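# Bring each red ball beside a separate gripper, then release

## Task

Finish with the two red balls each sitting very near the grasp point of a different gripper, with neither gripper holding or carrying anything. Both stands must still be upright, and the balls must stay in place without the robot supporting them.

## Robot and tools

Robot: two arms, left_arm and right_arm, each ending in a two-finger gripper. A gripper's grasp point is its end_effector_position, the spot between the finger pads just under 1 cm behind the fingertips. Fingers extend along the gripper's +z axis and separate along its y axis. Joint limits per arm (rad, base to hand): waist -2.618 to 3.054, shoulder 0.000 to 3.142, elbow 0.000 to 3.142, wrist pitch -1.571 to 1.571, wrist yaw -1.571 to 1.571, wrist roll -2.094 to 2.094. Elbows stop slightly before fully straight.

Frame: one shared scene frame. Origin on the table surface midway between the arms; +z up, +x out across the table, left_arm on the +y side. The arm names do not match left/right in the camera images. Reported hand positions can be slightly wrong, worse at long reach.

The row format (used by every moving call): one flat list of 16 numbers covering both arms, even if only one moves. First 8 are left_arm: x, y, z, qw, qx, qy, qz, opening; last 8 are the same for right_arm. x, y, z are an absolute target for the grasp point in metres, scene frame; qw, qx, qy, qz an absolute target orientation (scalar first), scene frame. Opening runs -1 (closed) to +1 (fully open, 0.087 m). A target more than 0.6 m from the arm's last reported position along any of its gripper's axes is refused and nothing is sent. To hold an arm still, resend exactly the pose from the last result taken before it was meant to stay, with the desired opening; to keep an orientation, repeat your own target quaternion each time rather than the drifting reported one.

Tools:
execute_actions: argument actions, a list with zero or one item, plus optional pictures (boolean). Empty list returns the state only. An action item {"rows": [...], "steps": n} gives 1 to 15 rows of 16 numbers and n up to 15 steps (default 15), each step 1/30 s; one row per step, last row repeated. A wait item {"steps": n} (n up to 300) sends nothing and returns n steps after the previous result, counting your reply time.
move: target is one 16-number row (absolute poses as above); speed in m/s, 0.002 to 0.5, default 0.25 (turning capped at twice that in rad/s). Each gripper follows a straight line toward its pose, both finishing together, over 0.5 to 10 s; longer paths are cut off at 10 s. Rotation takes the shorter direction. The opening is applied at the start. Paths ignore obstacles and the other arm. Grippers lag and may overshoot speed, especially near full reach. Faster contact and targets placed deeper past a contact push harder.
wait: seconds, 0 to 10; sends nothing new.
zoom_image: camera (cam_left_wrist or cam_right_wrist, each 504x504) and region [x0, y0, x1, y1] in image pixels from the top-left, at most 504 by 504; returns a closer look at the latest image.
finished_scene: scene, the number of the current scene; irreversible, and the result reports success. Replying with no tool call ends everything.

Control details: each step the commanded pose is clipped to within 70 mm and 16 degrees of the measured pose; the solver favours position over orientation. After an action ends an arm only continues to its last clipped pose, so check the result and send the remainder. Joint friction can leave the gripper up to about 31 mm short, and smaller commands may not move it at all. The simulation keeps running while you think.

Gripping: grip_measured is the measured finger opening on the command scale (the last Joint positions value is the opening in metres); each gripper may be off by about 1 mm consistently. To hold something, command about 0.02 below grip_measured; less margin grips more gently. Finger force is about 20 N per pad; fast closes can squeeze harder.

Result lines: the state line gives each gripper's position and end_effector_quat_wxyz. A move adds a move: line with the outcome (done, off_target, moving, held, fault) and active limits, plus each gripper's distance from its pose; if only one arm is named, the other finished fine. held ending: a check blocked that arm's last step; limits=paced: the pose was clipped; limits=held: some steps were blocked and the arm may then jump faster than speed. pose unreachable: the clearance check altered or blocked that arm's command. HELD marks blocked steps. Hand target: where the controller is currently steering each gripper. FAULT lines mean an arm stopped. Joint torques are raw drive outputs with offsets and noise, unreliable for sensing contact. Camera intrinsics are given for both wrist cameras.

Heat: holding loads warms motors. MOTOR HOT appears from 75 °C; at 90 °C that arm halts for 10 s (the 90 °C cutoff then pauses for 5 minutes before it can trigger again); at 100 °C the arm and gripper go limp and drop.

Avoid: knocking anything off the table, tipping a stand, dropping or slamming objects, hard pushes, and arms colliding or pressing on each other. Random brief tugs on held items or nudges to loose objects can occur. At the end, open both grippers, keep each ball resting by its own gripper's grasp point without the robot supporting it.

Each tool is called after "Call:" as a command line: name --argument value for each argument, lists and objects as JSON in quotes; but a table of rows of numbers goes row by row, as --pt "numbers of a row", without its own name.

## Session

I'll start by looking at the current state.

Call:
execute_actions --actions '[]'

Scene clock: 0.00 s of 3740.00 s.
left_arm: end_effector_position=(+0.2636, -0.0067, +0.3188) grip_measured=+0.980 end_effector_quat_wxyz=(+0.475, +0.874, +0.102, +0.017) | right_arm: end_effector_position=(+0.2884, -0.3152, +0.2147) grip_measured=+1.000 end_effector_quat_wxyz=(+0.334, -0.339, +0.771, -0.423)
Joint positions: left_arm=[-0.795  1.33   1.469 -0.802  0.469  1.829  0.087] | right_arm=[ 0.787  1.165  0.945 -0.809  1.06  -0.349  0.087]
Joint velocities: left_arm=[-0.012 -0.012 -0.027 -0.007 -0.037 -0.11  -0.001] | right_arm=[ 0.007 -0.017  0.002  0.007 -0.11   0.037  0.   ]
Joint torques (N m, as the arm reports them, + toward a larger angle): no reading
Motor temperatures (°C, as the motors report them): left_arm=[20 21 22 21 20 20] | right_arm=[22 21 22 18 20 20]
Hand target (left_arm): +0.264, -0.007, +0.319; +0.475, +0.874, +0.102, +0.017
Hand target (right_arm): +0.288, -0.315, +0.215; +0.334, -0.339, +0.771, -0.423

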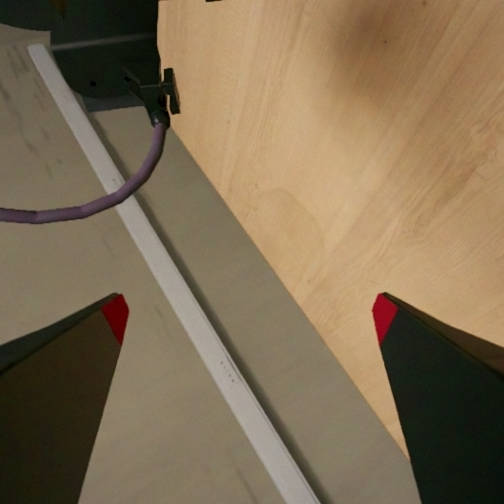

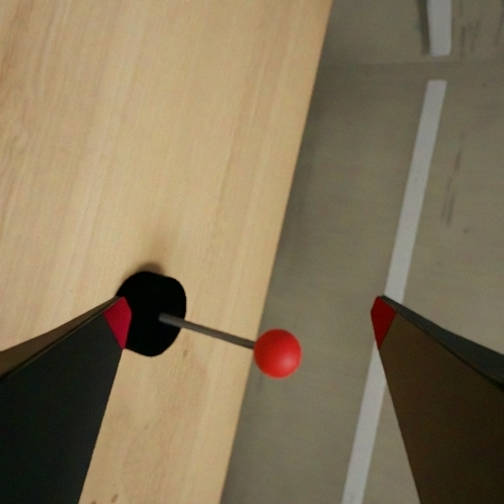

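Call:
move --target '[0.33, 0.25, 0.40, 0, 0, 1, 0, 1, 0.33, -0.30, 0.40, 0, 0, 1, 0, 1]' --speed 0.25

Scene clock: 61.77 s of 3740.00 s.
left_arm: end_effector_position=(+0.3408, +0.2456, +0.3891) grip_measured=+0.980 end_effector_quat_wxyz=(+0.385, +0.024, +0.920, -0.060) | right_arm: end_effector_position=(+0.3303, -0.2992, +0.4059) grip_measured=+1.000 end_effector_quat_wxyz=(+0.418, -0.022, +0.907, +0.042)
Joint positions: left_arm=[-0.175  1.614  2.395 -1.551 -0.034 -0.163  0.087] | right_arm=[ 0.183  1.59   2.424 -1.54   0.056  0.123  0.087]
Joint velocities: left_arm=[ 0.042 -0.002  0.017 -0.022 -0.007 -0.022 -0.   ] | right_arm=[-0.002  0.007  0.002 -0.022 -0.095  0.051  0.   ]
Joint torques (N m, as the arm reports them, + toward a larger angle): left_arm=[ 1.28 -7.28  5.09  1.79  0.06 -0.18] | right_arm=[-0.96 -3.16  5.59  1.59  0.02  0.05]
Motor temperatures (°C, as the motors report them): left_arm=[20 23 27 27 20 21] | right_arm=[22 22 27 20 20 20]
Hand target (left_arm): +0.333, +0.248, +0.400; +0.400, +0.016, +0.914, -0.068
Hand target (right_arm): +0.332, -0.298, +0.402; +0.408, -0.017, +0.912, +0.048
Off the commanded pose (left_arm): 0.016 m, 46 deg; orientation clipped at the last step of the last action.
Off the commanded pose (right_arm): 0.006 m, 50 deg; orientation clipped at the last step of the last action.
joint sent to its limit (left arm) — the command would take joint 4 (wrist pitch) past its lower limit, so that joint was sent only as far as its limit.
joint sent to its limit (right arm) — the command would take joint 4 (wrist pitch) past its lower limit, so that joint was sent only as far as its limit.
After step 90, 51.30 s passed at rest.
move: off_target (left_arm, right_arm); limits=paced

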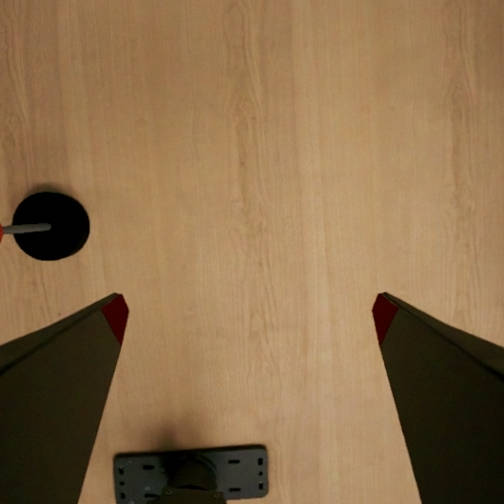

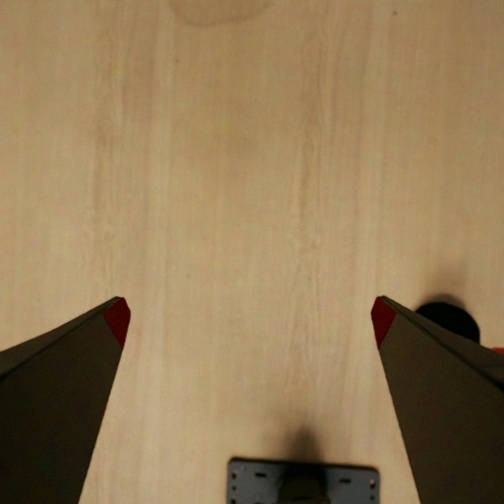

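Call:
move --target '[0.37, 0.50, 0.36, 0.383, 0, 0.924, 0, 1, 0.27, -0.56, 0.36, 0.383, 0, 0.924, 0, 1]' --speed 0.25

Scene clock: 130.87 s of 3740.00 s.
left_arm: end_effector_position=(+0.3732, +0.4991, +0.3577) grip_measured=+0.980 end_effector_quat_wxyz=(+0.390, -0.005, +0.921, +0.008) | right_arm: end_effector_position=(+0.2753, -0.5658, +0.3615) grip_measured=+1.000 end_effector_quat_wxyz=(+0.413, +0.010, +0.910, -0.033)
Joint positions: left_arm=[ 0.691  1.875  2.555 -1.548  0.425  0.469  0.087] | right_arm=[-0.957  1.626  2.24  -1.537 -0.603 -0.712  0.087]
Joint velocities: left_arm=[ 0.027 -0.002 -0.012  0.007 -0.022 -0.022  0.   ] | right_arm=[-0.022 -0.012 -0.007  0.081 -0.081 -0.051  0.   ]
Joint torques (N m, as the arm reports them, + toward a larger angle): left_arm=[ 0.67 -8.05  5.55  1.57  0.24 -0.02] | right_arm=[-0.56 -5.57  5.25  1.2  -0.32 -0.13]
Motor temperatures (°C, as the motors report them): left_arm=[20 25 27 29 20 21] | right_arm=[22 22 27 23 20 20]
Hand target (left_arm): +0.373, +0.499, +0.360; +0.394, -0.001, +0.919, +0.008
Hand target (right_arm): +0.274, -0.564, +0.360; +0.410, +0.008, +0.912, -0.025
Off the commanded pose (left_arm): 0.004 m, 1 deg.
Off the commanded pose (right_arm): 0.008 m, 5 deg.
joint sent to its limit (left arm) — the command would take joint 4 (wrist pitch) past its lower limit, so that joint was sent only as far as its limit.
joint sent to its limit (right arm) — the command would take joint 4 (wrist pitch) past its lower limit, so that joint was sent only as far as its limit.
After step 90, 64.37 s passed at rest.
move: off_target (right_arm)

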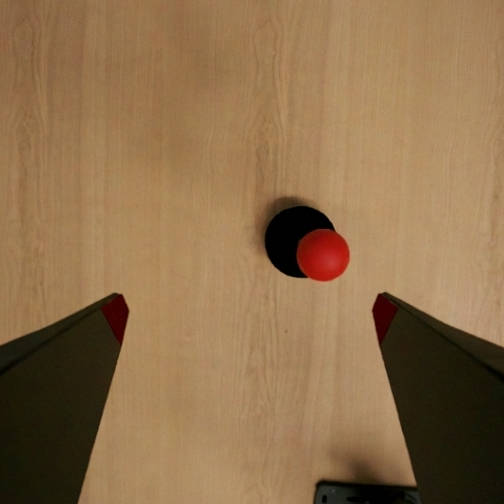

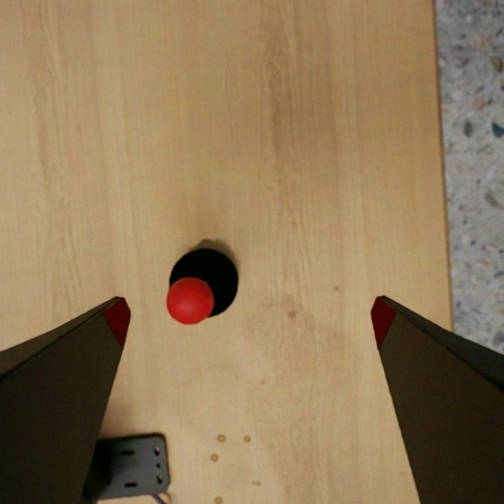

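Call:
move --target '[0.380, 0.443, 0.27, 0.383, 0, 0.924, 0, 1, 0.255, -0.523, 0.27, 0.383, 0, 0.924, 0, 1]' --speed 0.2

Scene clock: 167.77 s of 3740.00 s.
left_arm: end_effector_position=(+0.3789, +0.4457, +0.2664) grip_measured=+0.980 end_effector_quat_wxyz=(+0.376, -0.001, +0.927, -0.005) | right_arm: end_effector_position=(+0.2548, -0.5239, +0.2700) grip_measured=+1.000 end_effector_quat_wxyz=(+0.384, +0.006, +0.923, +0.008)
Joint positions: left_arm=[ 0.53   1.508  1.678 -1.033  0.332  0.35   0.087] | right_arm=[-0.926  1.322  1.566 -1.271 -0.603 -0.726  0.087]
Joint velocities: left_arm=[ 0.007 -0.002  0.017  0.007 -0.037  0.066  0.001] | right_arm=[ 0.002 -0.007  0.007 -0.051  0.007  0.007  0.   ]
Joint torques (N m, as the arm reports them, + toward a larger angle): left_arm=[-0.56 -8.7   4.48  1.93  0.1  -0.17] | right_arm=[ 0.32 -5.33  5.13  1.37 -0.07 -0.1 ]
Motor temperatures (°C, as the motors report them): left_arm=[20 26 28 29 20 21] | right_arm=[22 23 27 23 20 20]
Hand target (left_arm): +0.379, +0.443, +0.268; +0.383, +0.000, +0.924, -0.001
Hand target (right_arm): +0.254, -0.522, +0.269; +0.383, +0.000, +0.924, +0.001
Off the commanded pose (left_arm): 0.005 m, 1 deg.
Off the commanded pose (right_arm): 0.001 m, 1 deg.
After step 90, 32.63 s passed at rest.
move: done

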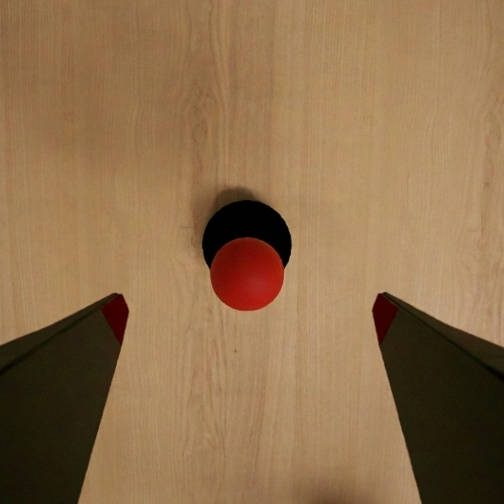

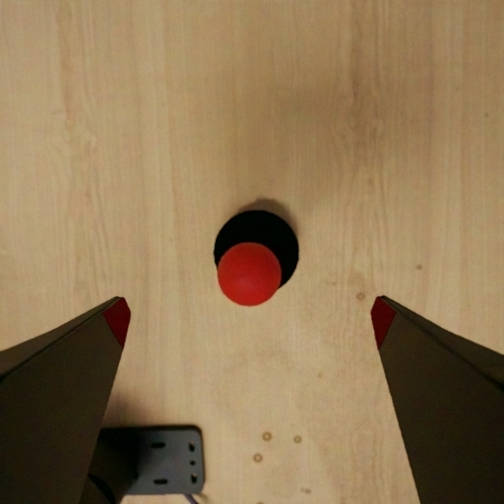

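Call:
move --target '[0.379, 0.445, 0.205, 0.383, 0, 0.924, 0, 1, 0.251, -0.518, 0.175, 0.383, 0, 0.924, 0, 1]' --speed 0.12

Scene clock: 191.50 s of 3740.00 s.
left_arm: end_effector_position=(+0.3797, +0.4462, +0.2006) grip_measured=+0.980 end_effector_quat_wxyz=(+0.372, -0.002, +0.928, -0.006) | right_arm: end_effector_position=(+0.2505, -0.5190, +0.1759) grip_measured=+1.000 end_effector_quat_wxyz=(+0.383, +0.006, +0.924, +0.007)
Joint positions: left_arm=[ 0.53   1.448  1.357 -0.778  0.332  0.35   0.087] | right_arm=[-0.926  1.19   1.085 -0.923 -0.6   -0.726  0.087]
Joint velocities: left_arm=[-0.007  0.007  0.007 -0.037  0.007 -0.095 -0.001] | right_arm=[-0.007 -0.027 -0.002 -0.007  0.051  0.007  0.   ]
Joint torques (N m, as the arm reports them, + toward a larger angle): left_arm=[ 0.19 -9.03  4.94  1.89  0.15 -0.08] | right_arm=[ 0.52 -4.85  5.95  1.32 -0.08 -0.08]
Motor temperatures (°C, as the motors report them): left_arm=[20 27 28 31 20 21] | right_arm=[22 24 27 23 20 20]
Hand target (left_arm): +0.379, +0.445, +0.205; +0.383, -0.000, +0.924, -0.000
Hand target (right_arm): +0.250, -0.517, +0.175; +0.383, -0.000, +0.924, +0.000
Off the commanded pose (left_arm): 0.005 m, 2 deg.
Off the commanded pose (right_arm): 0.001 m, 1 deg.
After step 90, 19.30 s passed at rest.
move: done

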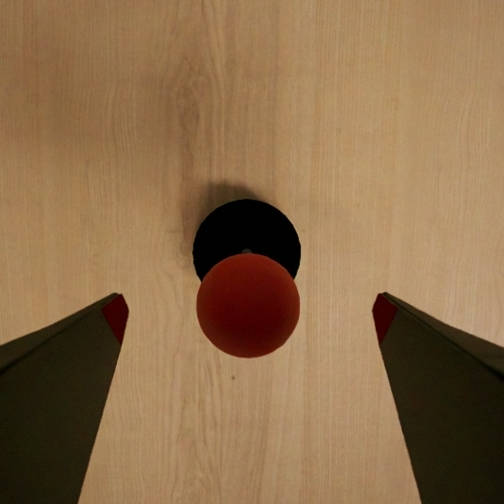

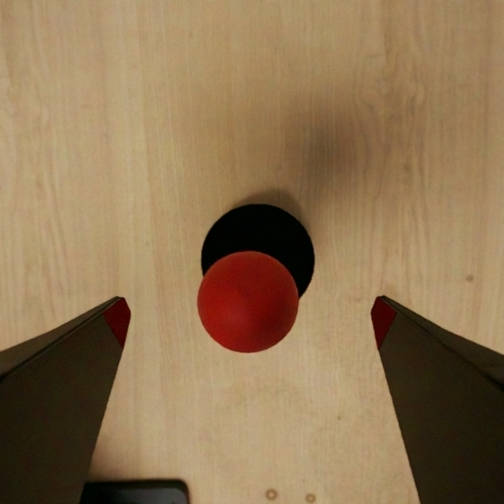

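Call:
move --target '[0.384, 0.446, 0.188, 0.383, 0, 0.924, 0, 1, 0.2555, -0.517, 0.159, 0.383, 0, 0.924, 0, 1]' --speed 0.08

Scene clock: 246.33 s of 3740.00 s.
left_arm: end_effector_position=(+0.3835, +0.4483, +0.1880) grip_measured=+0.980 end_effector_quat_wxyz=(+0.377, -0.001, +0.926, -0.003) | right_arm: end_effector_position=(+0.2560, -0.5184, +0.1609) grip_measured=+1.000 end_effector_quat_wxyz=(+0.384, -0.001, +0.923, +0.005)
Joint positions: left_arm=[ 0.53   1.448  1.3   -0.709  0.331  0.35   0.087] | right_arm=[-0.903  1.19   1.023 -0.847 -0.59  -0.717  0.087]
Joint velocities: left_arm=[ 0.002 -0.017 -0.012  0.037  0.022 -0.037 -0.002] | right_arm=[ 0.002 -0.002  0.012  0.037 -0.066  0.022  0.   ]
Joint torques (N m, as the arm reports them, + toward a larger angle): left_arm=[-0.57 -8.13  5.04  1.9   0.09 -0.14] | right_arm=[ 0.31 -4.78  6.03  1.42 -0.06  0.04]
Motor temperatures (°C, as the motors report them): left_arm=[20 29 28 33 20 21] | right_arm=[22 24 28 24 20 20]
Hand target (left_arm): +0.384, +0.446, +0.188; +0.383, +0.000, +0.924, -0.000
Hand target (right_arm): +0.255, -0.517, +0.159; +0.383, -0.000, +0.924, +0.000
Off the commanded pose (left_arm): 0.002 m, 1 deg.
Off the commanded pose (right_arm): 0.002 m, 1 deg.
After step 90, 50.93 s passed at rest.
move: done

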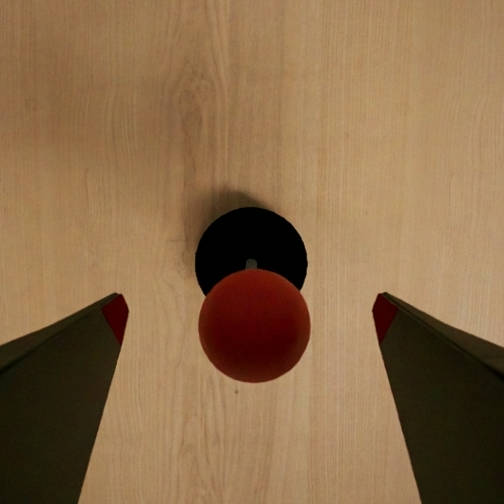

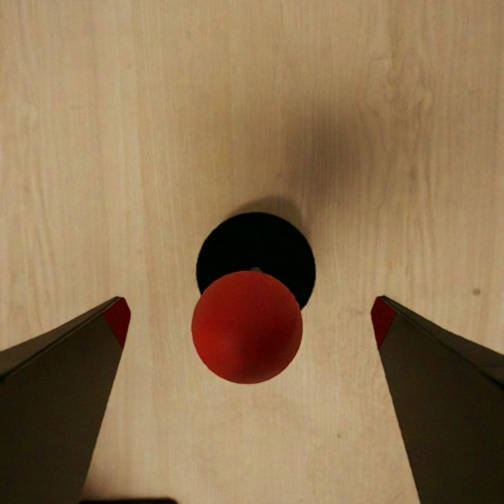

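Call:
move --target '[0.3835, 0.4483, 0.188, 0.707, 0, 0.707, 0, 1, 0.256, -0.5184, 0.1609, 0.707, 0, 0.707, 0, 1]' --speed 0.15

Scene clock: 266.70 s of 3740.00 s.
left_arm: end_effector_position=(+0.3847, +0.4457, +0.2008) grip_measured=+0.980 end_effector_quat_wxyz=(+0.713, +0.009, +0.701, +0.010) | right_arm: end_effector_position=(+0.2562, -0.5174, +0.1688) grip_measured=+1.000 end_effector_quat_wxyz=(+0.706, -0.011, +0.708, -0.017)
Joint positions: left_arm=[0.686 1.177 0.443 0.757 0.633 0.013 0.087] | right_arm=[-1.259  0.981  0.236  0.74  -1.236 -0.044  0.087]
Joint velocities: left_arm=[-0.007  0.007 -0.007 -0.022  0.022 -0.007 -0.   ] | right_arm=[-0.002  0.007  0.007  0.022  0.022 -0.051  0.   ]
Joint torques (N m, as the arm reports them, + toward a larger angle): left_arm=[ 1.2  -2.01  4.57  2.27  0.05 -0.18] | right_arm=[-0.83 -0.07  5.3   1.61  0.02  0.08]
Motor temperatures (°C, as the motors report them): left_arm=[20 28 29 34 20 21] | right_arm=[22 24 28 24 20 20]
Hand target (left_arm): +0.382, +0.447, +0.188; +0.707, -0.000, +0.708, +0.003
Hand target (right_arm): +0.254, -0.516, +0.161; +0.705, -0.001, +0.710, -0.005
Off the commanded pose (left_arm): 0.013 m, 2 deg.
Off the commanded pose (right_arm): 0.008 m, 2 deg.
After step 90, 13.80 s passed at rest.
move: off_target (left_arm)

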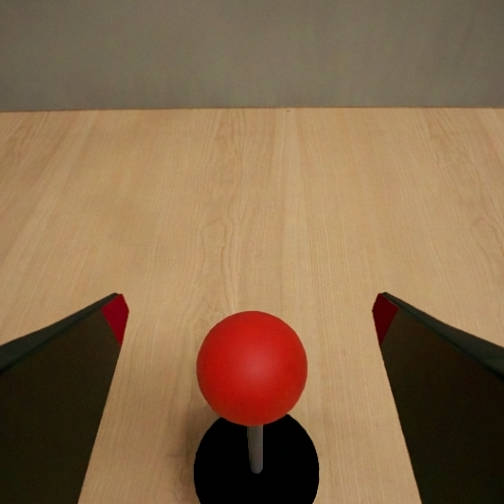

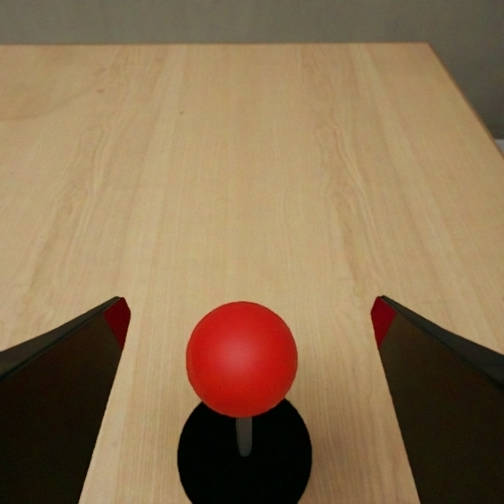

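Call:
move --target '[0.3786, 0.4457, 0.1774, 0.707, 0, 0.707, 0, 1, 0.2502, -0.5142, 0.1514, 0.707, 0, 0.707, 0, 1]' --speed 0.08

Scene clock: 331.20 s of 3740.00 s.
left_arm: end_effector_position=(+0.3808, +0.4443, +0.1874) grip_measured=+0.980 end_effector_quat_wxyz=(+0.712, +0.007, +0.702, +0.005) | right_arm: end_effector_position=(+0.2521, -0.5161, +0.1596) grip_measured=+1.000 end_effector_quat_wxyz=(+0.709, -0.010, +0.705, -0.012)
Joint positions: left_arm=[0.695 1.198 0.399 0.815 0.645 0.008 0.087] | right_arm=[-1.284  1.024  0.195  0.846 -1.267 -0.014  0.087]
Joint velocities: left_arm=[ 0.012 -0.007 -0.017  0.066 -0.095  0.007 -0.   ] | right_arm=[-0.017 -0.002  0.002 -0.007 -0.095  0.051  0.   ]
Joint torques (N m, as the arm reports them, + toward a larger angle): left_arm=[ 1.04 -2.04  4.63  2.25  0.05 -0.11] | right_arm=[-0.86 -0.22  5.21  1.63 -0.05  0.05]
Motor temperatures (°C, as the motors report them): left_arm=[20 24 29 37 20 21] | right_arm=[22 22 28 26 20 20]
Hand target (left_arm): +0.378, +0.445, +0.178; +0.707, -0.000, +0.707, +0.000
Hand target (right_arm): +0.250, -0.514, +0.152; +0.707, +0.000, +0.707, -0.000
Off the commanded pose (left_arm): 0.010 m, 1 deg.
Off the commanded pose (right_arm): 0.009 m, 2 deg.
After step 90, 60.57 s passed at rest.
move: done

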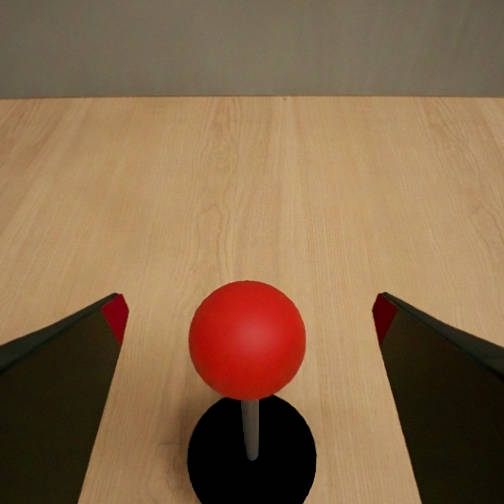

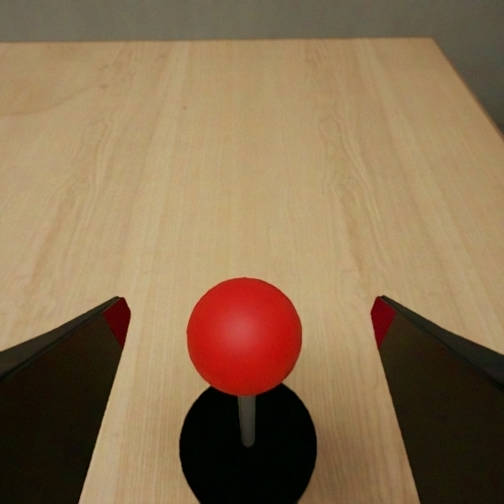

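Call:
move --target '[0.3764, 0.447, 0.1674, 0.707, 0, 0.707, 0, 1, 0.2483, -0.512, 0.1432, 0.707, 0, 0.707, 0, 1]' --speed 0.06

Scene clock: 338.93 s of 3740.00 s.
left_arm: end_effector_position=(+0.3790, +0.4458, +0.1770) grip_measured=+0.980 end_effector_quat_wxyz=(+0.711, +0.007, +0.703, +0.005) | right_arm: end_effector_position=(+0.2503, -0.5142, +0.1512) grip_measured=+1.000 end_effector_quat_wxyz=(+0.709, -0.010, +0.705, -0.012)
Joint positions: left_arm=[0.706 1.232 0.369 0.878 0.656 0.008 0.087] | right_arm=[-1.291  1.053  0.164  0.909 -1.274 -0.012  0.087]
Joint velocities: left_arm=[-0.002 -0.007  0.002  0.037  0.022 -0.037 -0.   ] | right_arm=[-0.002 -0.012 -0.012  0.022  0.037 -0.022  0.   ]
Joint torques (N m, as the arm reports them, + toward a larger angle): left_arm=[ 1.04 -2.31  4.54  2.27  0.07 -0.15] | right_arm=[-0.83 -0.31  5.13  1.59  0.    0.02]
Motor temperatures (°C, as the motors report them): left_arm=[20 24 29 38 20 21] | right_arm=[22 22 28 26 20 20]
Hand target (left_arm): +0.376, +0.447, +0.168; +0.707, +0.000, +0.707, +0.000
Hand target (right_arm): +0.248, -0.512, +0.144; +0.707, +0.000, +0.707, -0.000
Off the commanded pose (left_arm): 0.010 m, 1 deg.
Off the commanded pose (right_arm): 0.009 m, 2 deg.
After step 90, 3.80 s passed at rest.
move: done

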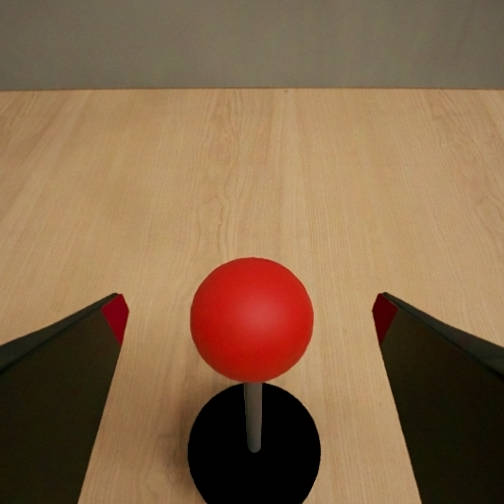

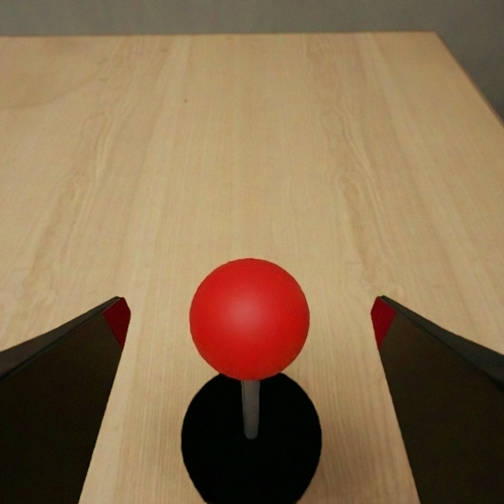

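Call:
finished_scene --scene 1

The scene is finished: the task was done.


## Next scene

The same job, from a new start.

Call:
execute_actions --actions '[]'

Scene clock: 0.00 s of 3740.00 s.
left_arm: end_effector_position=(+0.0216, -0.0347, +0.3594) grip_measured=+0.980 end_effector_quat_wxyz=(+0.541, +0.606, +0.453, -0.367) | right_arm: end_effector_position=(+0.2301, -0.0615, +0.2863) grip_measured=+1.000 end_effector_quat_wxyz=(-0.081, +0.184, +0.864, +0.461)
Joint positions: left_arm=[-1.706  1.02   1.172 -0.301 -0.232  0.298  0.087] | right_arm=[ 0.516  1.426  1.407 -0.884 -0.772  1.23   0.087]
Joint velocities: left_arm=[ 0.002 -0.002 -0.002 -0.007 -0.11  -0.051 -0.   ] | right_arm=[-0.002 -0.007  0.007  0.037 -0.007 -0.037  0.   ]
Joint torques (N m, as the arm reports them, + toward a larger angle): no reading
Motor temperatures (°C, as the motors report them): left_arm=[20 23 26 30 20 21] | right_arm=[22 21 26 22 20 20]
Hand target (left_arm): +0.022, -0.035, +0.359; +0.541, +0.606, +0.453, -0.367
Hand target (right_arm): +0.230, -0.062, +0.286; -0.081, +0.184, +0.864, +0.461

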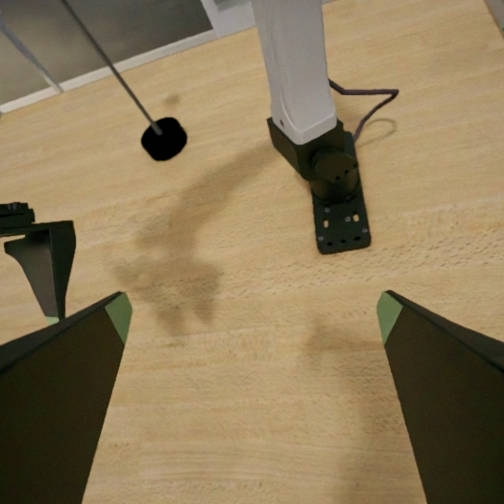

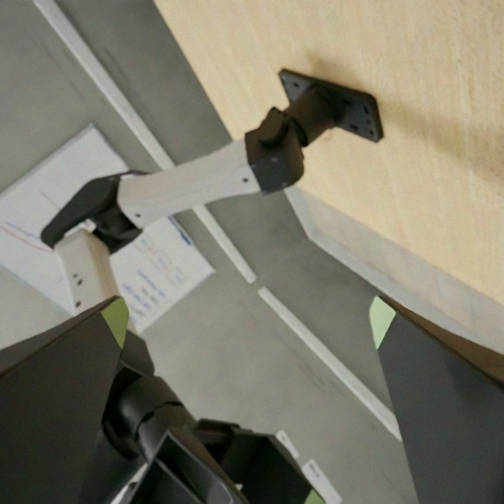

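Call:
move --target '[0.30, 0.30, 0.40, 0.423, 0, 0.906, 0, 1, 0.173, -0.47, 0.36, 0.736, 0.177, 0.618, -0.211, 1]' --speed 0.25

Scene clock: 68.13 s of 3740.00 s.
left_arm: end_effector_position=(+0.3009, +0.2920, +0.4000) grip_measured=+0.980 end_effector_quat_wxyz=(+0.424, +0.011, +0.906, -0.002) | right_arm: end_effector_position=(+0.1726, -0.4523, +0.3583) grip_measured=+1.000 end_effector_quat_wxyz=(+0.674, +0.185, +0.688, -0.198)
Joint positions: left_arm=[-0.097  1.404  2.209 -1.505 -0.102 -0.079  0.087] | right_arm=[ 0.995  0.56   1.26  -1.541  1.553  0.816  0.087]
Joint velocities: left_arm=[-0.012 -0.002 -0.022 -0.066 -0.007 -0.037 -0.   ] | right_arm=[ 0.002  0.007  0.002 -0.037 -0.007 -0.051  0.   ]
Joint torques (N m, as the arm reports them, + toward a larger angle): left_arm=[ 1.11 -1.66  5.18  1.91 -0.08 -0.12] | right_arm=[-0.47  2.48  4.7   1.03  0.6  -0.16]
Motor temperatures (°C, as the motors report them): left_arm=[20 23 31 37 20 21] | right_arm=[22 24 30 24 20 20]
Hand target (left_arm): +0.303, +0.296, +0.401; +0.423, +0.003, +0.906, +0.003
Hand target (right_arm): +0.169, -0.459, +0.359; +0.675, +0.188, +0.684, -0.202
Off the commanded pose (left_arm): 0.008 m, 1 deg.
Off the commanded pose (right_arm): 0.018 m, 11 deg.
joint sent to its limit (right arm) — the command would take joint 5 (wrist yaw) past its upper limit, so that joint was sent only as far as its limit.
After step 90, 60.00 s passed at rest.
move: off_target (right_arm)

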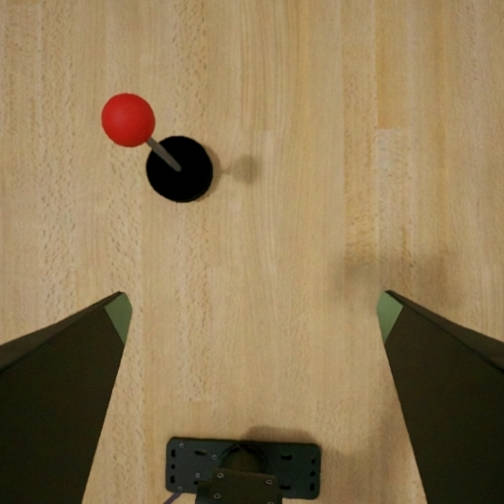

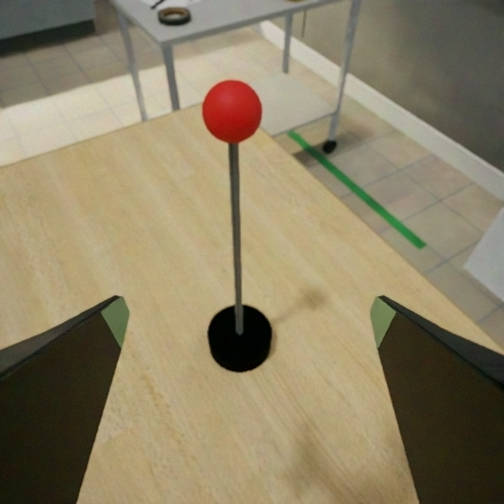

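Call:
move --target '[0.424, 0.381, 0.275, 0.423, 0, 0.906, 0, 1, 0.258, -0.486, 0.325, 0.6814, 0.189, 0.6814, -0.189, 1]' --speed 0.15

Scene clock: 129.97 s of 3740.00 s.
left_arm: end_effector_position=(+0.4210, +0.3765, +0.2791) grip_measured=+0.980 end_effector_quat_wxyz=(+0.423, -0.000, +0.906, +0.001) | right_arm: end_effector_position=(+0.1824, -0.4366, +0.3297) grip_measured=+1.000 end_effector_quat_wxyz=(+0.675, +0.191, +0.686, -0.194)
Joint positions: left_arm=[ 0.261  1.473  1.622 -0.856  0.156  0.135  0.087] | right_arm=[ 0.995  0.559  1.123 -1.541  1.553  0.968  0.087]
Joint velocities: left_arm=[ 0.012  0.017 -0.007 -0.037  0.081  0.037  0.   ] | right_arm=[-0.012 -0.002 -0.017  0.007 -0.022 -0.007  0.   ]
Joint torques (N m, as the arm reports them, + toward a larger angle): left_arm=[ 0.99 -6.2   5.17  2.17  0.11  0.02] | right_arm=[0.28 2.24 3.56 0.96 0.65 0.01]
Motor temperatures (°C, as the motors report them): left_arm=[20 22 31 36 20 21] | right_arm=[22 23 29 23 20 20]
Hand target (left_arm): +0.424, +0.379, +0.275; +0.423, +0.000, +0.906, +0.001
Hand target (right_arm): +0.182, -0.438, +0.327; +0.678, +0.192, +0.683, -0.192
Off the commanded pose (left_arm): 0.007 m, 0 deg.
Off the commanded pose (right_arm): 0.090 m, 1 deg; position clipped at the last step of the last action.
joint sent to its limit (right arm) — the command would take joint 5 (wrist yaw) past its upper limit, so that joint was sent only as far as its limit.
After step 100, 56.57 s passed at rest.
move: off_target (right_arm); limits=paced

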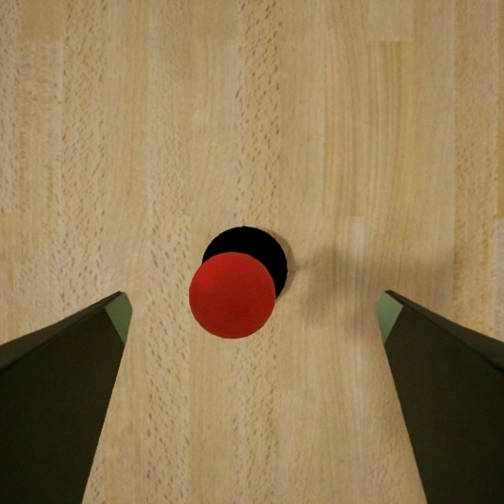

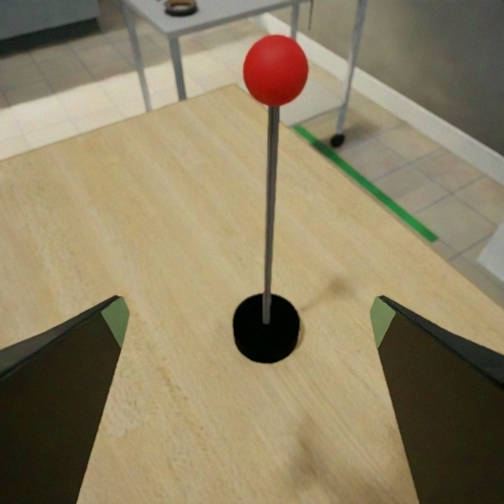

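Call:
move --target '[0.424, 0.388, 0.221, 0.423, 0, 0.906, 0, 1, 0.28, -0.32, 0.33, 0.5, 0, 0.866, 0, 1]' --speed 0.15

Scene clock: 151.20 s of 3740.00 s.
left_arm: end_effector_position=(+0.4262, +0.3852, +0.2166) grip_measured=+0.980 end_effector_quat_wxyz=(+0.412, -0.001, +0.911, -0.002) | right_arm: end_effector_position=(+0.2788, -0.3195, +0.3337) grip_measured=+1.000 end_effector_quat_wxyz=(+0.516, +0.002, +0.857, +0.003)
Joint positions: left_arm=[ 0.288  1.458  1.368 -0.645  0.179  0.154  0.087] | right_arm=[ 0.277  0.936  1.395 -0.963  0.254  0.146  0.087]
Joint velocities: left_arm=[-0.022  0.007  0.002 -0.095 -0.037 -0.022 -0.   ] | right_arm=[-0.007  0.002 -0.012  0.022 -0.007 -0.037  0.   ]
Joint torques (N m, as the arm reports them, + toward a larger angle): left_arm=[ 1.12 -9.17  5.14  2.16  0.15  0.02] | right_arm=[-0.87  0.66  7.35  1.75  0.07 -0.13]
Motor temperatures (°C, as the motors report them): left_arm=[20 24 31 37 20 21] | right_arm=[22 23 28 23 20 20]
Hand target (left_arm): +0.424, +0.388, +0.221; +0.423, +0.000, +0.906, +0.000
Hand target (right_arm): +0.279, -0.320, +0.331; +0.506, -0.004, +0.863, +0.002
Off the commanded pose (left_arm): 0.006 m, 1 deg.
Off the commanded pose (right_arm): 0.004 m, 2 deg.
After step 90, 15.27 s passed at rest.
move: done; limits=paced

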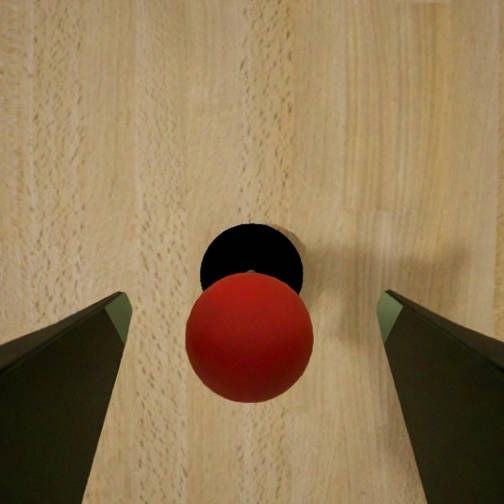

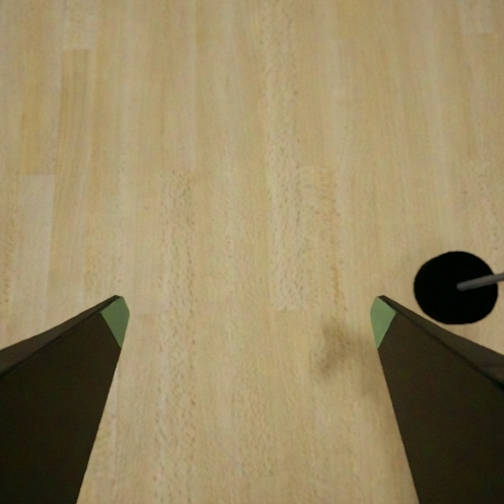

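Call:
move --target '[0.420, 0.388, 0.228, 0.423, 0, 0.906, 0, 1, 0.258, -0.486, 0.325, 0.6814, 0.189, 0.6814, -0.189, 1]' --speed 0.15

Scene clock: 174.40 s of 3740.00 s.
left_arm: end_effector_position=(+0.4242, +0.3843, +0.2213) grip_measured=+0.980 end_effector_quat_wxyz=(+0.417, +0.001, +0.909, -0.002) | right_arm: end_effector_position=(+0.2628, -0.4882, +0.3275) grip_measured=+1.000 end_effector_quat_wxyz=(+0.677, +0.191, +0.684, -0.193)
Joint positions: left_arm=[ 0.288  1.445  1.368 -0.649  0.182  0.155  0.087] | right_arm=[-0.459  0.569  0.805 -0.244  0.105 -0.003  0.087]
Joint velocities: left_arm=[-0.007 -0.002  0.002 -0.051 -0.037  0.022 -0.   ] | right_arm=[-0.007  0.002  0.022  0.007  0.007  0.037  0.   ]
Joint torques (N m, as the arm reports them, + toward a larger angle): left_arm=[ 1.55 -8.66  6.62  1.86  0.13  0.  ] | right_arm=[-0.82 -0.4   5.72  2.05 -0.04 -0.08]
Motor temperatures (°C, as the motors report them): left_arm=[20 26 31 38 20 21] | right_arm=[22 22 30 25 20 20]
Hand target (left_arm): +0.420, +0.388, +0.228; +0.423, -0.000, +0.906, +0.000
Hand target (right_arm): +0.261, -0.488, +0.325; +0.679, +0.189, +0.683, -0.193
Off the commanded pose (left_arm): 0.009 m, 1 deg.
Off the commanded pose (right_arm): 0.006 m, 1 deg.
After step 90, 17.17 s passed at rest.
move: done

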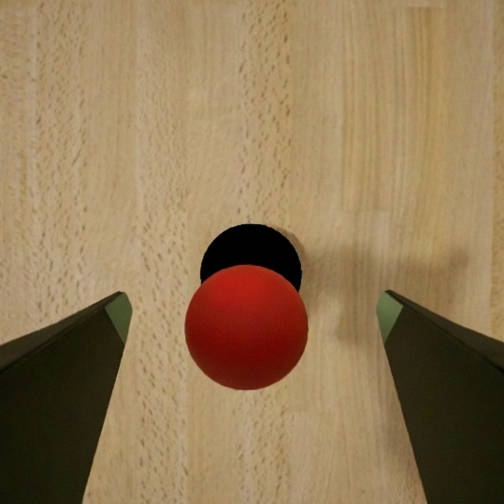

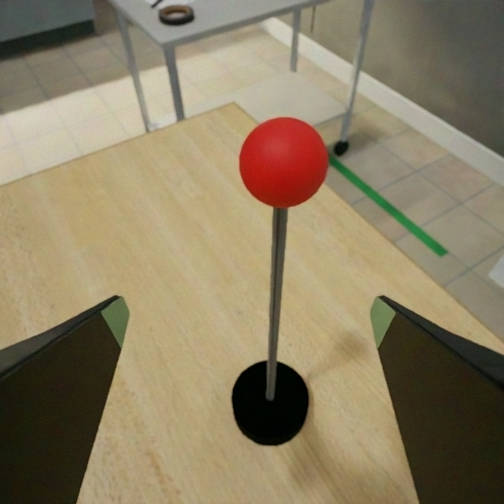

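Call:
move --target '[0.420, 0.388, 0.228, 0.423, 0, 0.906, 0, 1, 0.3234, -0.5419, 0.3295, 0.6814, 0.189, 0.6814, -0.189, 1]' --speed 0.1

Scene clock: 207.93 s of 3740.00 s.
left_arm: end_effector_position=(+0.4242, +0.3842, +0.2213) grip_measured=+0.980 end_effector_quat_wxyz=(+0.417, +0.001, +0.909, -0.002) | right_arm: end_effector_position=(+0.3206, -0.5379, +0.3246) grip_measured=+1.000 end_effector_quat_wxyz=(+0.678, +0.190, +0.684, -0.191)
Joint positions: left_arm=[ 0.288  1.445  1.368 -0.649  0.182  0.156  0.087] | right_arm=[-0.582  0.871  0.841  0.023 -0.023 -0.003  0.087]
Joint velocities: left_arm=[-0.017 -0.012 -0.007 -0.066 -0.007  0.022 -0.001] | right_arm=[ 0.002  0.012 -0.002 -0.081  0.007 -0.007  0.   ]
Joint torques (N m, as the arm reports them, + toward a larger angle): left_arm=[ 1.53 -8.73  6.55  1.84  0.16 -0.01] | right_arm=[-0.83 -0.34  8.98  2.09 -0.05 -0.03]
Motor temperatures (°C, as the motors report them): left_arm=[20 27 33 37 20 21] | right_arm=[22 22 30 27 20 20]
Hand target (left_arm): +0.420, +0.388, +0.228; +0.423, +0.000, +0.906, +0.000
Hand target (right_arm): +0.323, -0.540, +0.329; +0.681, +0.189, +0.681, -0.189
Off the commanded pose (left_arm): 0.009 m, 1 deg.
Off the commanded pose (right_arm): 0.007 m, 0 deg.
After step 90, 29.17 s passed at rest.
move: done

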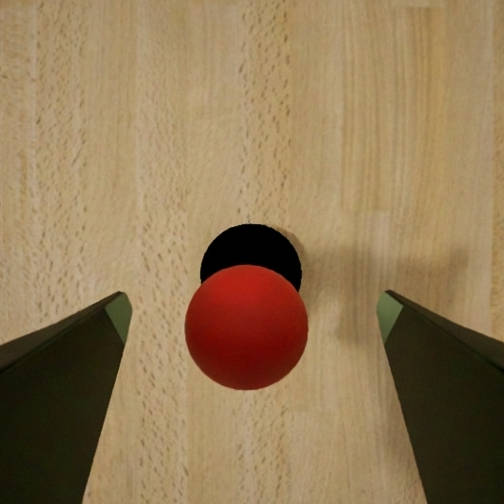

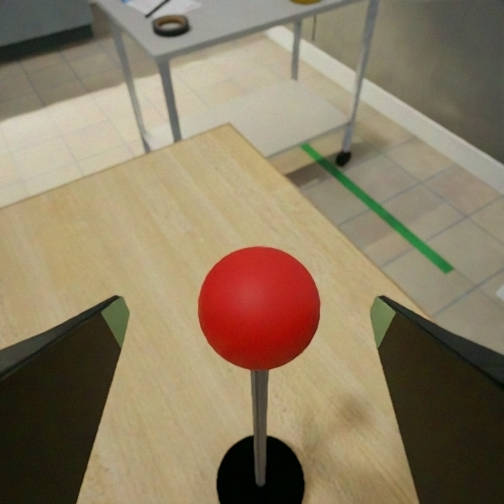

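Call:
move --target '[0.4175, 0.390, 0.2305, 0.423, 0, 0.906, 0, 1, 0.3227, -0.5445, 0.334, 0.6814, 0.189, 0.6814, -0.189, 1]' --speed 0.05

Scene clock: 225.63 s of 3740.00 s.
left_arm: end_effector_position=(+0.4213, +0.3883, +0.2197) grip_measured=+0.980 end_effector_quat_wxyz=(+0.413, -0.002, +0.911, -0.002) | right_arm: end_effector_position=(+0.3188, -0.5410, +0.3376) grip_measured=+1.000 end_effector_quat_wxyz=(+0.687, +0.187, +0.675, -0.194)
Joint positions: left_arm=[ 0.301  1.445  1.368 -0.659  0.187  0.161  0.087] | right_arm=[-0.602  0.873  0.868  0.025 -0.042 -0.003  0.087]
Joint velocities: left_arm=[-0.012 -0.027 -0.017 -0.007  0.037  0.037 -0.001] | right_arm=[-0.002  0.071  0.002 -0.007 -0.11  -0.081  0.   ]
Joint torques (N m, as the arm reports them, + toward a larger angle): left_arm=[ 1.05 -9.2   7.05  1.81  0.15  0.  ] | right_arm=[-0.88  0.22  8.7   1.95 -0.01 -0.03]
Motor temperatures (°C, as the motors report them): left_arm=[20 28 34 37 20 21] | right_arm=[22 22 33 28 20 20]
Hand target (left_arm): +0.418, +0.390, +0.230; +0.423, -0.000, +0.906, +0.000
Hand target (right_arm): +0.323, -0.544, +0.334; +0.682, +0.189, +0.681, -0.189
Off the commanded pose (left_arm): 0.012 m, 1 deg.
Off the commanded pose (right_arm): 0.006 m, 1 deg.
After step 90, 14.00 s passed at rest.
move: off_target (left_arm)

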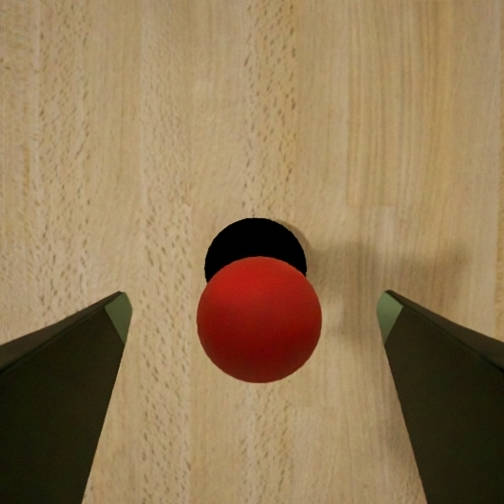

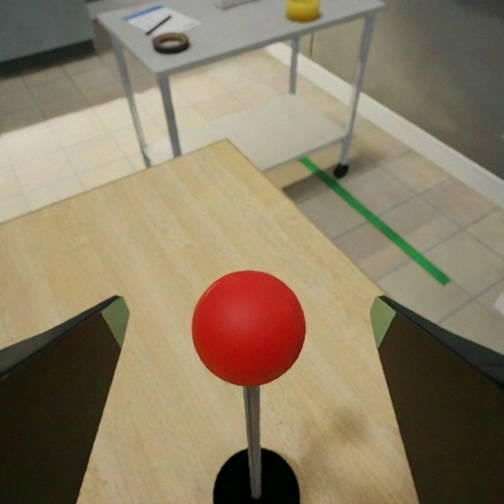

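Call:
execute_actions --actions '[]'

Scene clock: 233.67 s of 3740.00 s.
left_arm: end_effector_position=(+0.4211, +0.3881, +0.2195) grip_measured=+0.980 end_effector_quat_wxyz=(+0.412, -0.002, +0.911, -0.002) | right_arm: end_effector_position=(+0.3204, -0.5417, +0.3351) grip_measured=+1.000 end_effector_quat_wxyz=(+0.685, +0.188, +0.678, -0.192)
Joint positions: left_arm=[ 0.301  1.445  1.368 -0.661  0.189  0.162  0.087] | right_arm=[-0.602  0.881  0.868  0.025 -0.044 -0.003  0.087]
Joint velocities: left_arm=[ 0.012  0.022 -0.002 -0.051  0.11   0.022  0.001] | right_arm=[-0.007 -0.002 -0.007 -0.007 -0.11   0.007  0.   ]
Joint torques (N m, as the arm reports them, + toward a larger angle): left_arm=[ 1.16 -9.19  7.1   1.83  0.13  0.02] | right_arm=[-0.84 -0.22  8.71  1.97 -0.03 -0.04]
Motor temperatures (°C, as the motors report them): left_arm=[20 28 34 37 20 21] | right_arm=[22 22 33 28 20 20]
Hand target (left_arm): +0.418, +0.390, +0.230; +0.423, -0.000, +0.906, +0.000
Hand target (right_arm): +0.323, -0.544, +0.334; +0.681, +0.189, +0.681, -0.189
Off the commanded pose (left_arm): 0.012 m, 1 deg.
Off the commanded pose (right_arm): 0.004 m, 1 deg.
Steps of this call (steps 1 to 90: nothing new was sent; then 5.03 s passed at rest). Readings (end_effector_position):
1: left_arm (+0.4213, +0.3883, +0.2196) | right_arm (+0.3193, -0.5413, +0.3368)
2: left_arm (+0.4213, +0.3883, +0.2197) | right_arm (+0.3197, -0.5415, +0.3361)
4: left_arm (+0.4212, +0.3883, +0.2196) | right_arm (+0.3203, -0.5418, +0.3352)
8: left_arm (+0.4212, +0.3882, +0.2196) | right_arm (+0.3204, -0.5418, +0.3351)
90: the state above

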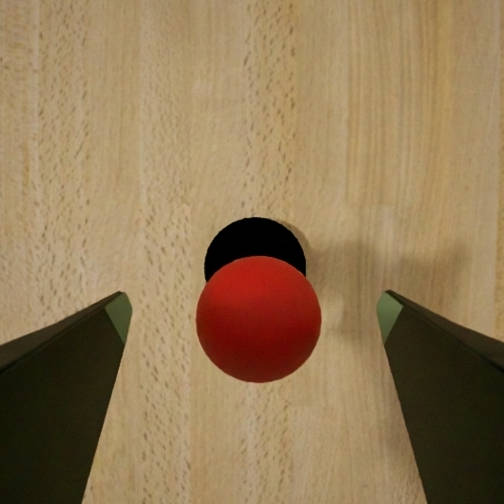

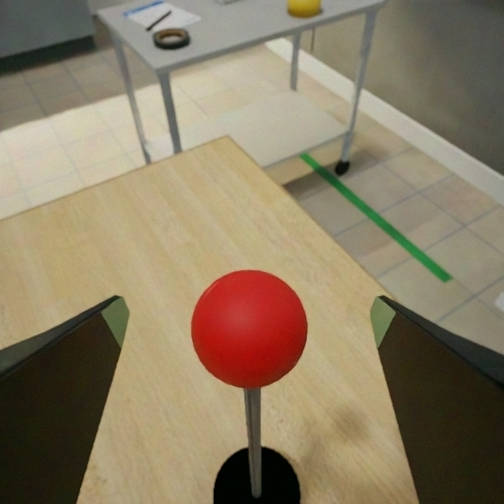

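Call:
move --target '[0.4175, 0.390, 0.2305, 0.423, 0, 0.906, 0, 1, 0.3222, -0.5437, 0.3285, 0.6814, 0.189, 0.6814, -0.189, 1]' --speed 0.03

Scene clock: 255.40 s of 3740.00 s.
left_arm: end_effector_position=(+0.4211, +0.3881, +0.2195) grip_measured=+0.980 end_effector_quat_wxyz=(+0.412, -0.001, +0.911, -0.002) | right_arm: end_effector_position=(+0.3205, -0.5418, +0.3360) grip_measured=+1.000 end_effector_quat_wxyz=(+0.686, +0.187, +0.676, -0.193)
Joint positions: left_arm=[ 0.301  1.445  1.368 -0.661  0.189  0.162  0.087] | right_arm=[-0.602  0.881  0.868  0.028 -0.044 -0.003  0.087]
Joint velocities: left_arm=[ 0.017 -0.007  0.027 -0.051  0.022  0.007  0.   ] | right_arm=[-0.012 -0.017  0.002  0.007 -0.007 -0.081  0.   ]
Joint torques (N m, as the arm reports them, + toward a larger angle): left_arm=[ 1.02 -9.06  7.06  1.84  0.09  0.  ] | right_arm=[-0.79 -0.92  6.92  2.05  0.   -0.02]
Motor temperatures (°C, as the motors report them): left_arm=[20 29 35 37 20 21] | right_arm=[22 22 35 29 20 20]
Hand target (left_arm): +0.418, +0.390, +0.230; +0.423, +0.000, +0.906, +0.000
Hand target (right_arm): +0.322, -0.544, +0.328; +0.681, +0.189, +0.681, -0.189
Off the commanded pose (left_arm): 0.012 m, 1 deg.
Off the commanded pose (right_arm): 0.008 m, 1 deg.
After step 90, 18.03 s passed at rest.
move: off_target (left_arm)

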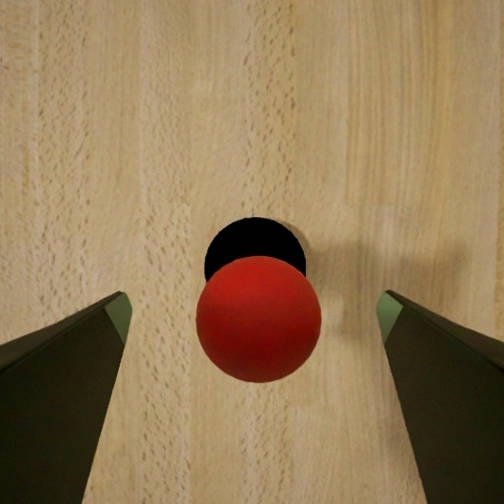

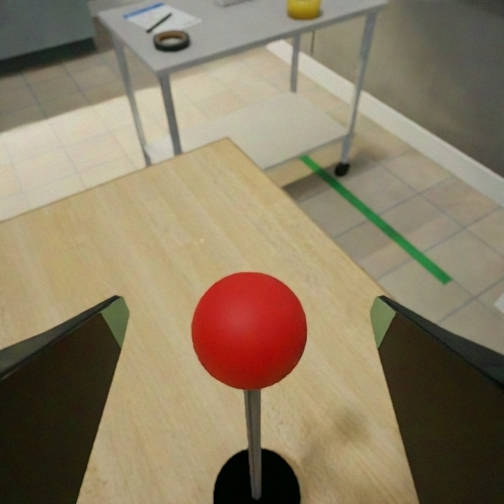

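Call:
move --target '[0.4175, 0.390, 0.2305, 0.423, 0, 0.906, 0, 1, 0.3205, -0.5418, 0.329, 0.671, 0.194, 0.690, -0.1886, 1]' --speed 0.03

Scene clock: 279.80 s of 3740.00 s.
left_arm: end_effector_position=(+0.4211, +0.3881, +0.2195) grip_measured=+0.980 end_effector_quat_wxyz=(+0.412, -0.001, +0.911, -0.002) | right_arm: end_effector_position=(+0.3196, -0.5411, +0.3289) grip_measured=+1.000 end_effector_quat_wxyz=(+0.676, +0.190, +0.686, -0.190)
Joint positions: left_arm=[ 0.301  1.445  1.368 -0.661  0.189  0.162  0.087] | right_arm=[-0.602  0.881  0.868 -0.    -0.044 -0.003  0.087]
Joint velocities: left_arm=[-0.007 -0.007  0.002  0.007 -0.022  0.037  0.   ] | right_arm=[-0.002 -0.012  0.007  0.007 -0.022  0.007  0.   ]
Joint torques (N m, as the arm reports them, + toward a larger angle): left_arm=[ 1.09 -9.15  7.18  1.82  0.15 -0.04] | right_arm=[-0.06 -0.69  9.18  1.77  0.14 -0.03]
Motor temperatures (°C, as the motors report them): left_arm=[20 29 35 37 20 21] | right_arm=[22 22 34 30 20 20]
Hand target (left_arm): +0.418, +0.390, +0.230; +0.423, -0.000, +0.906, +0.000
Hand target (right_arm): +0.320, -0.542, +0.329; +0.671, +0.194, +0.690, -0.188
Off the commanded pose (left_arm): 0.012 m, 1 deg.
Off the commanded pose (right_arm): 0.001 m, 1 deg.
After step 90, 20.40 s passed at rest.
move: off_target (left_arm)

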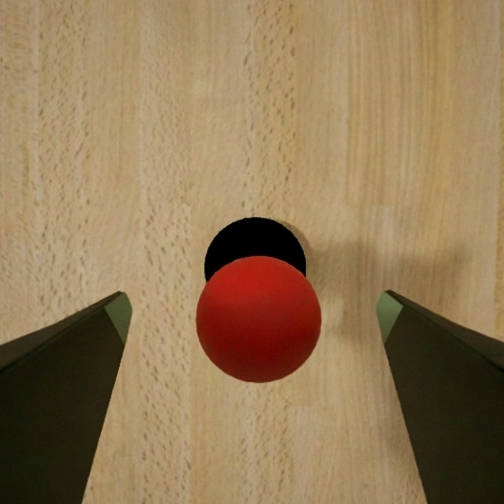

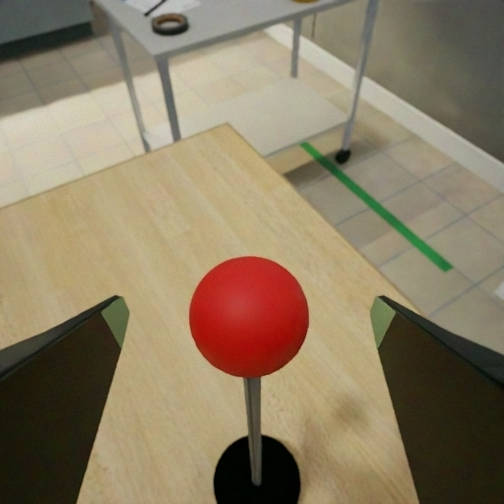

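Call:
finished_scene --scene 2

The scene is finished: the task was done.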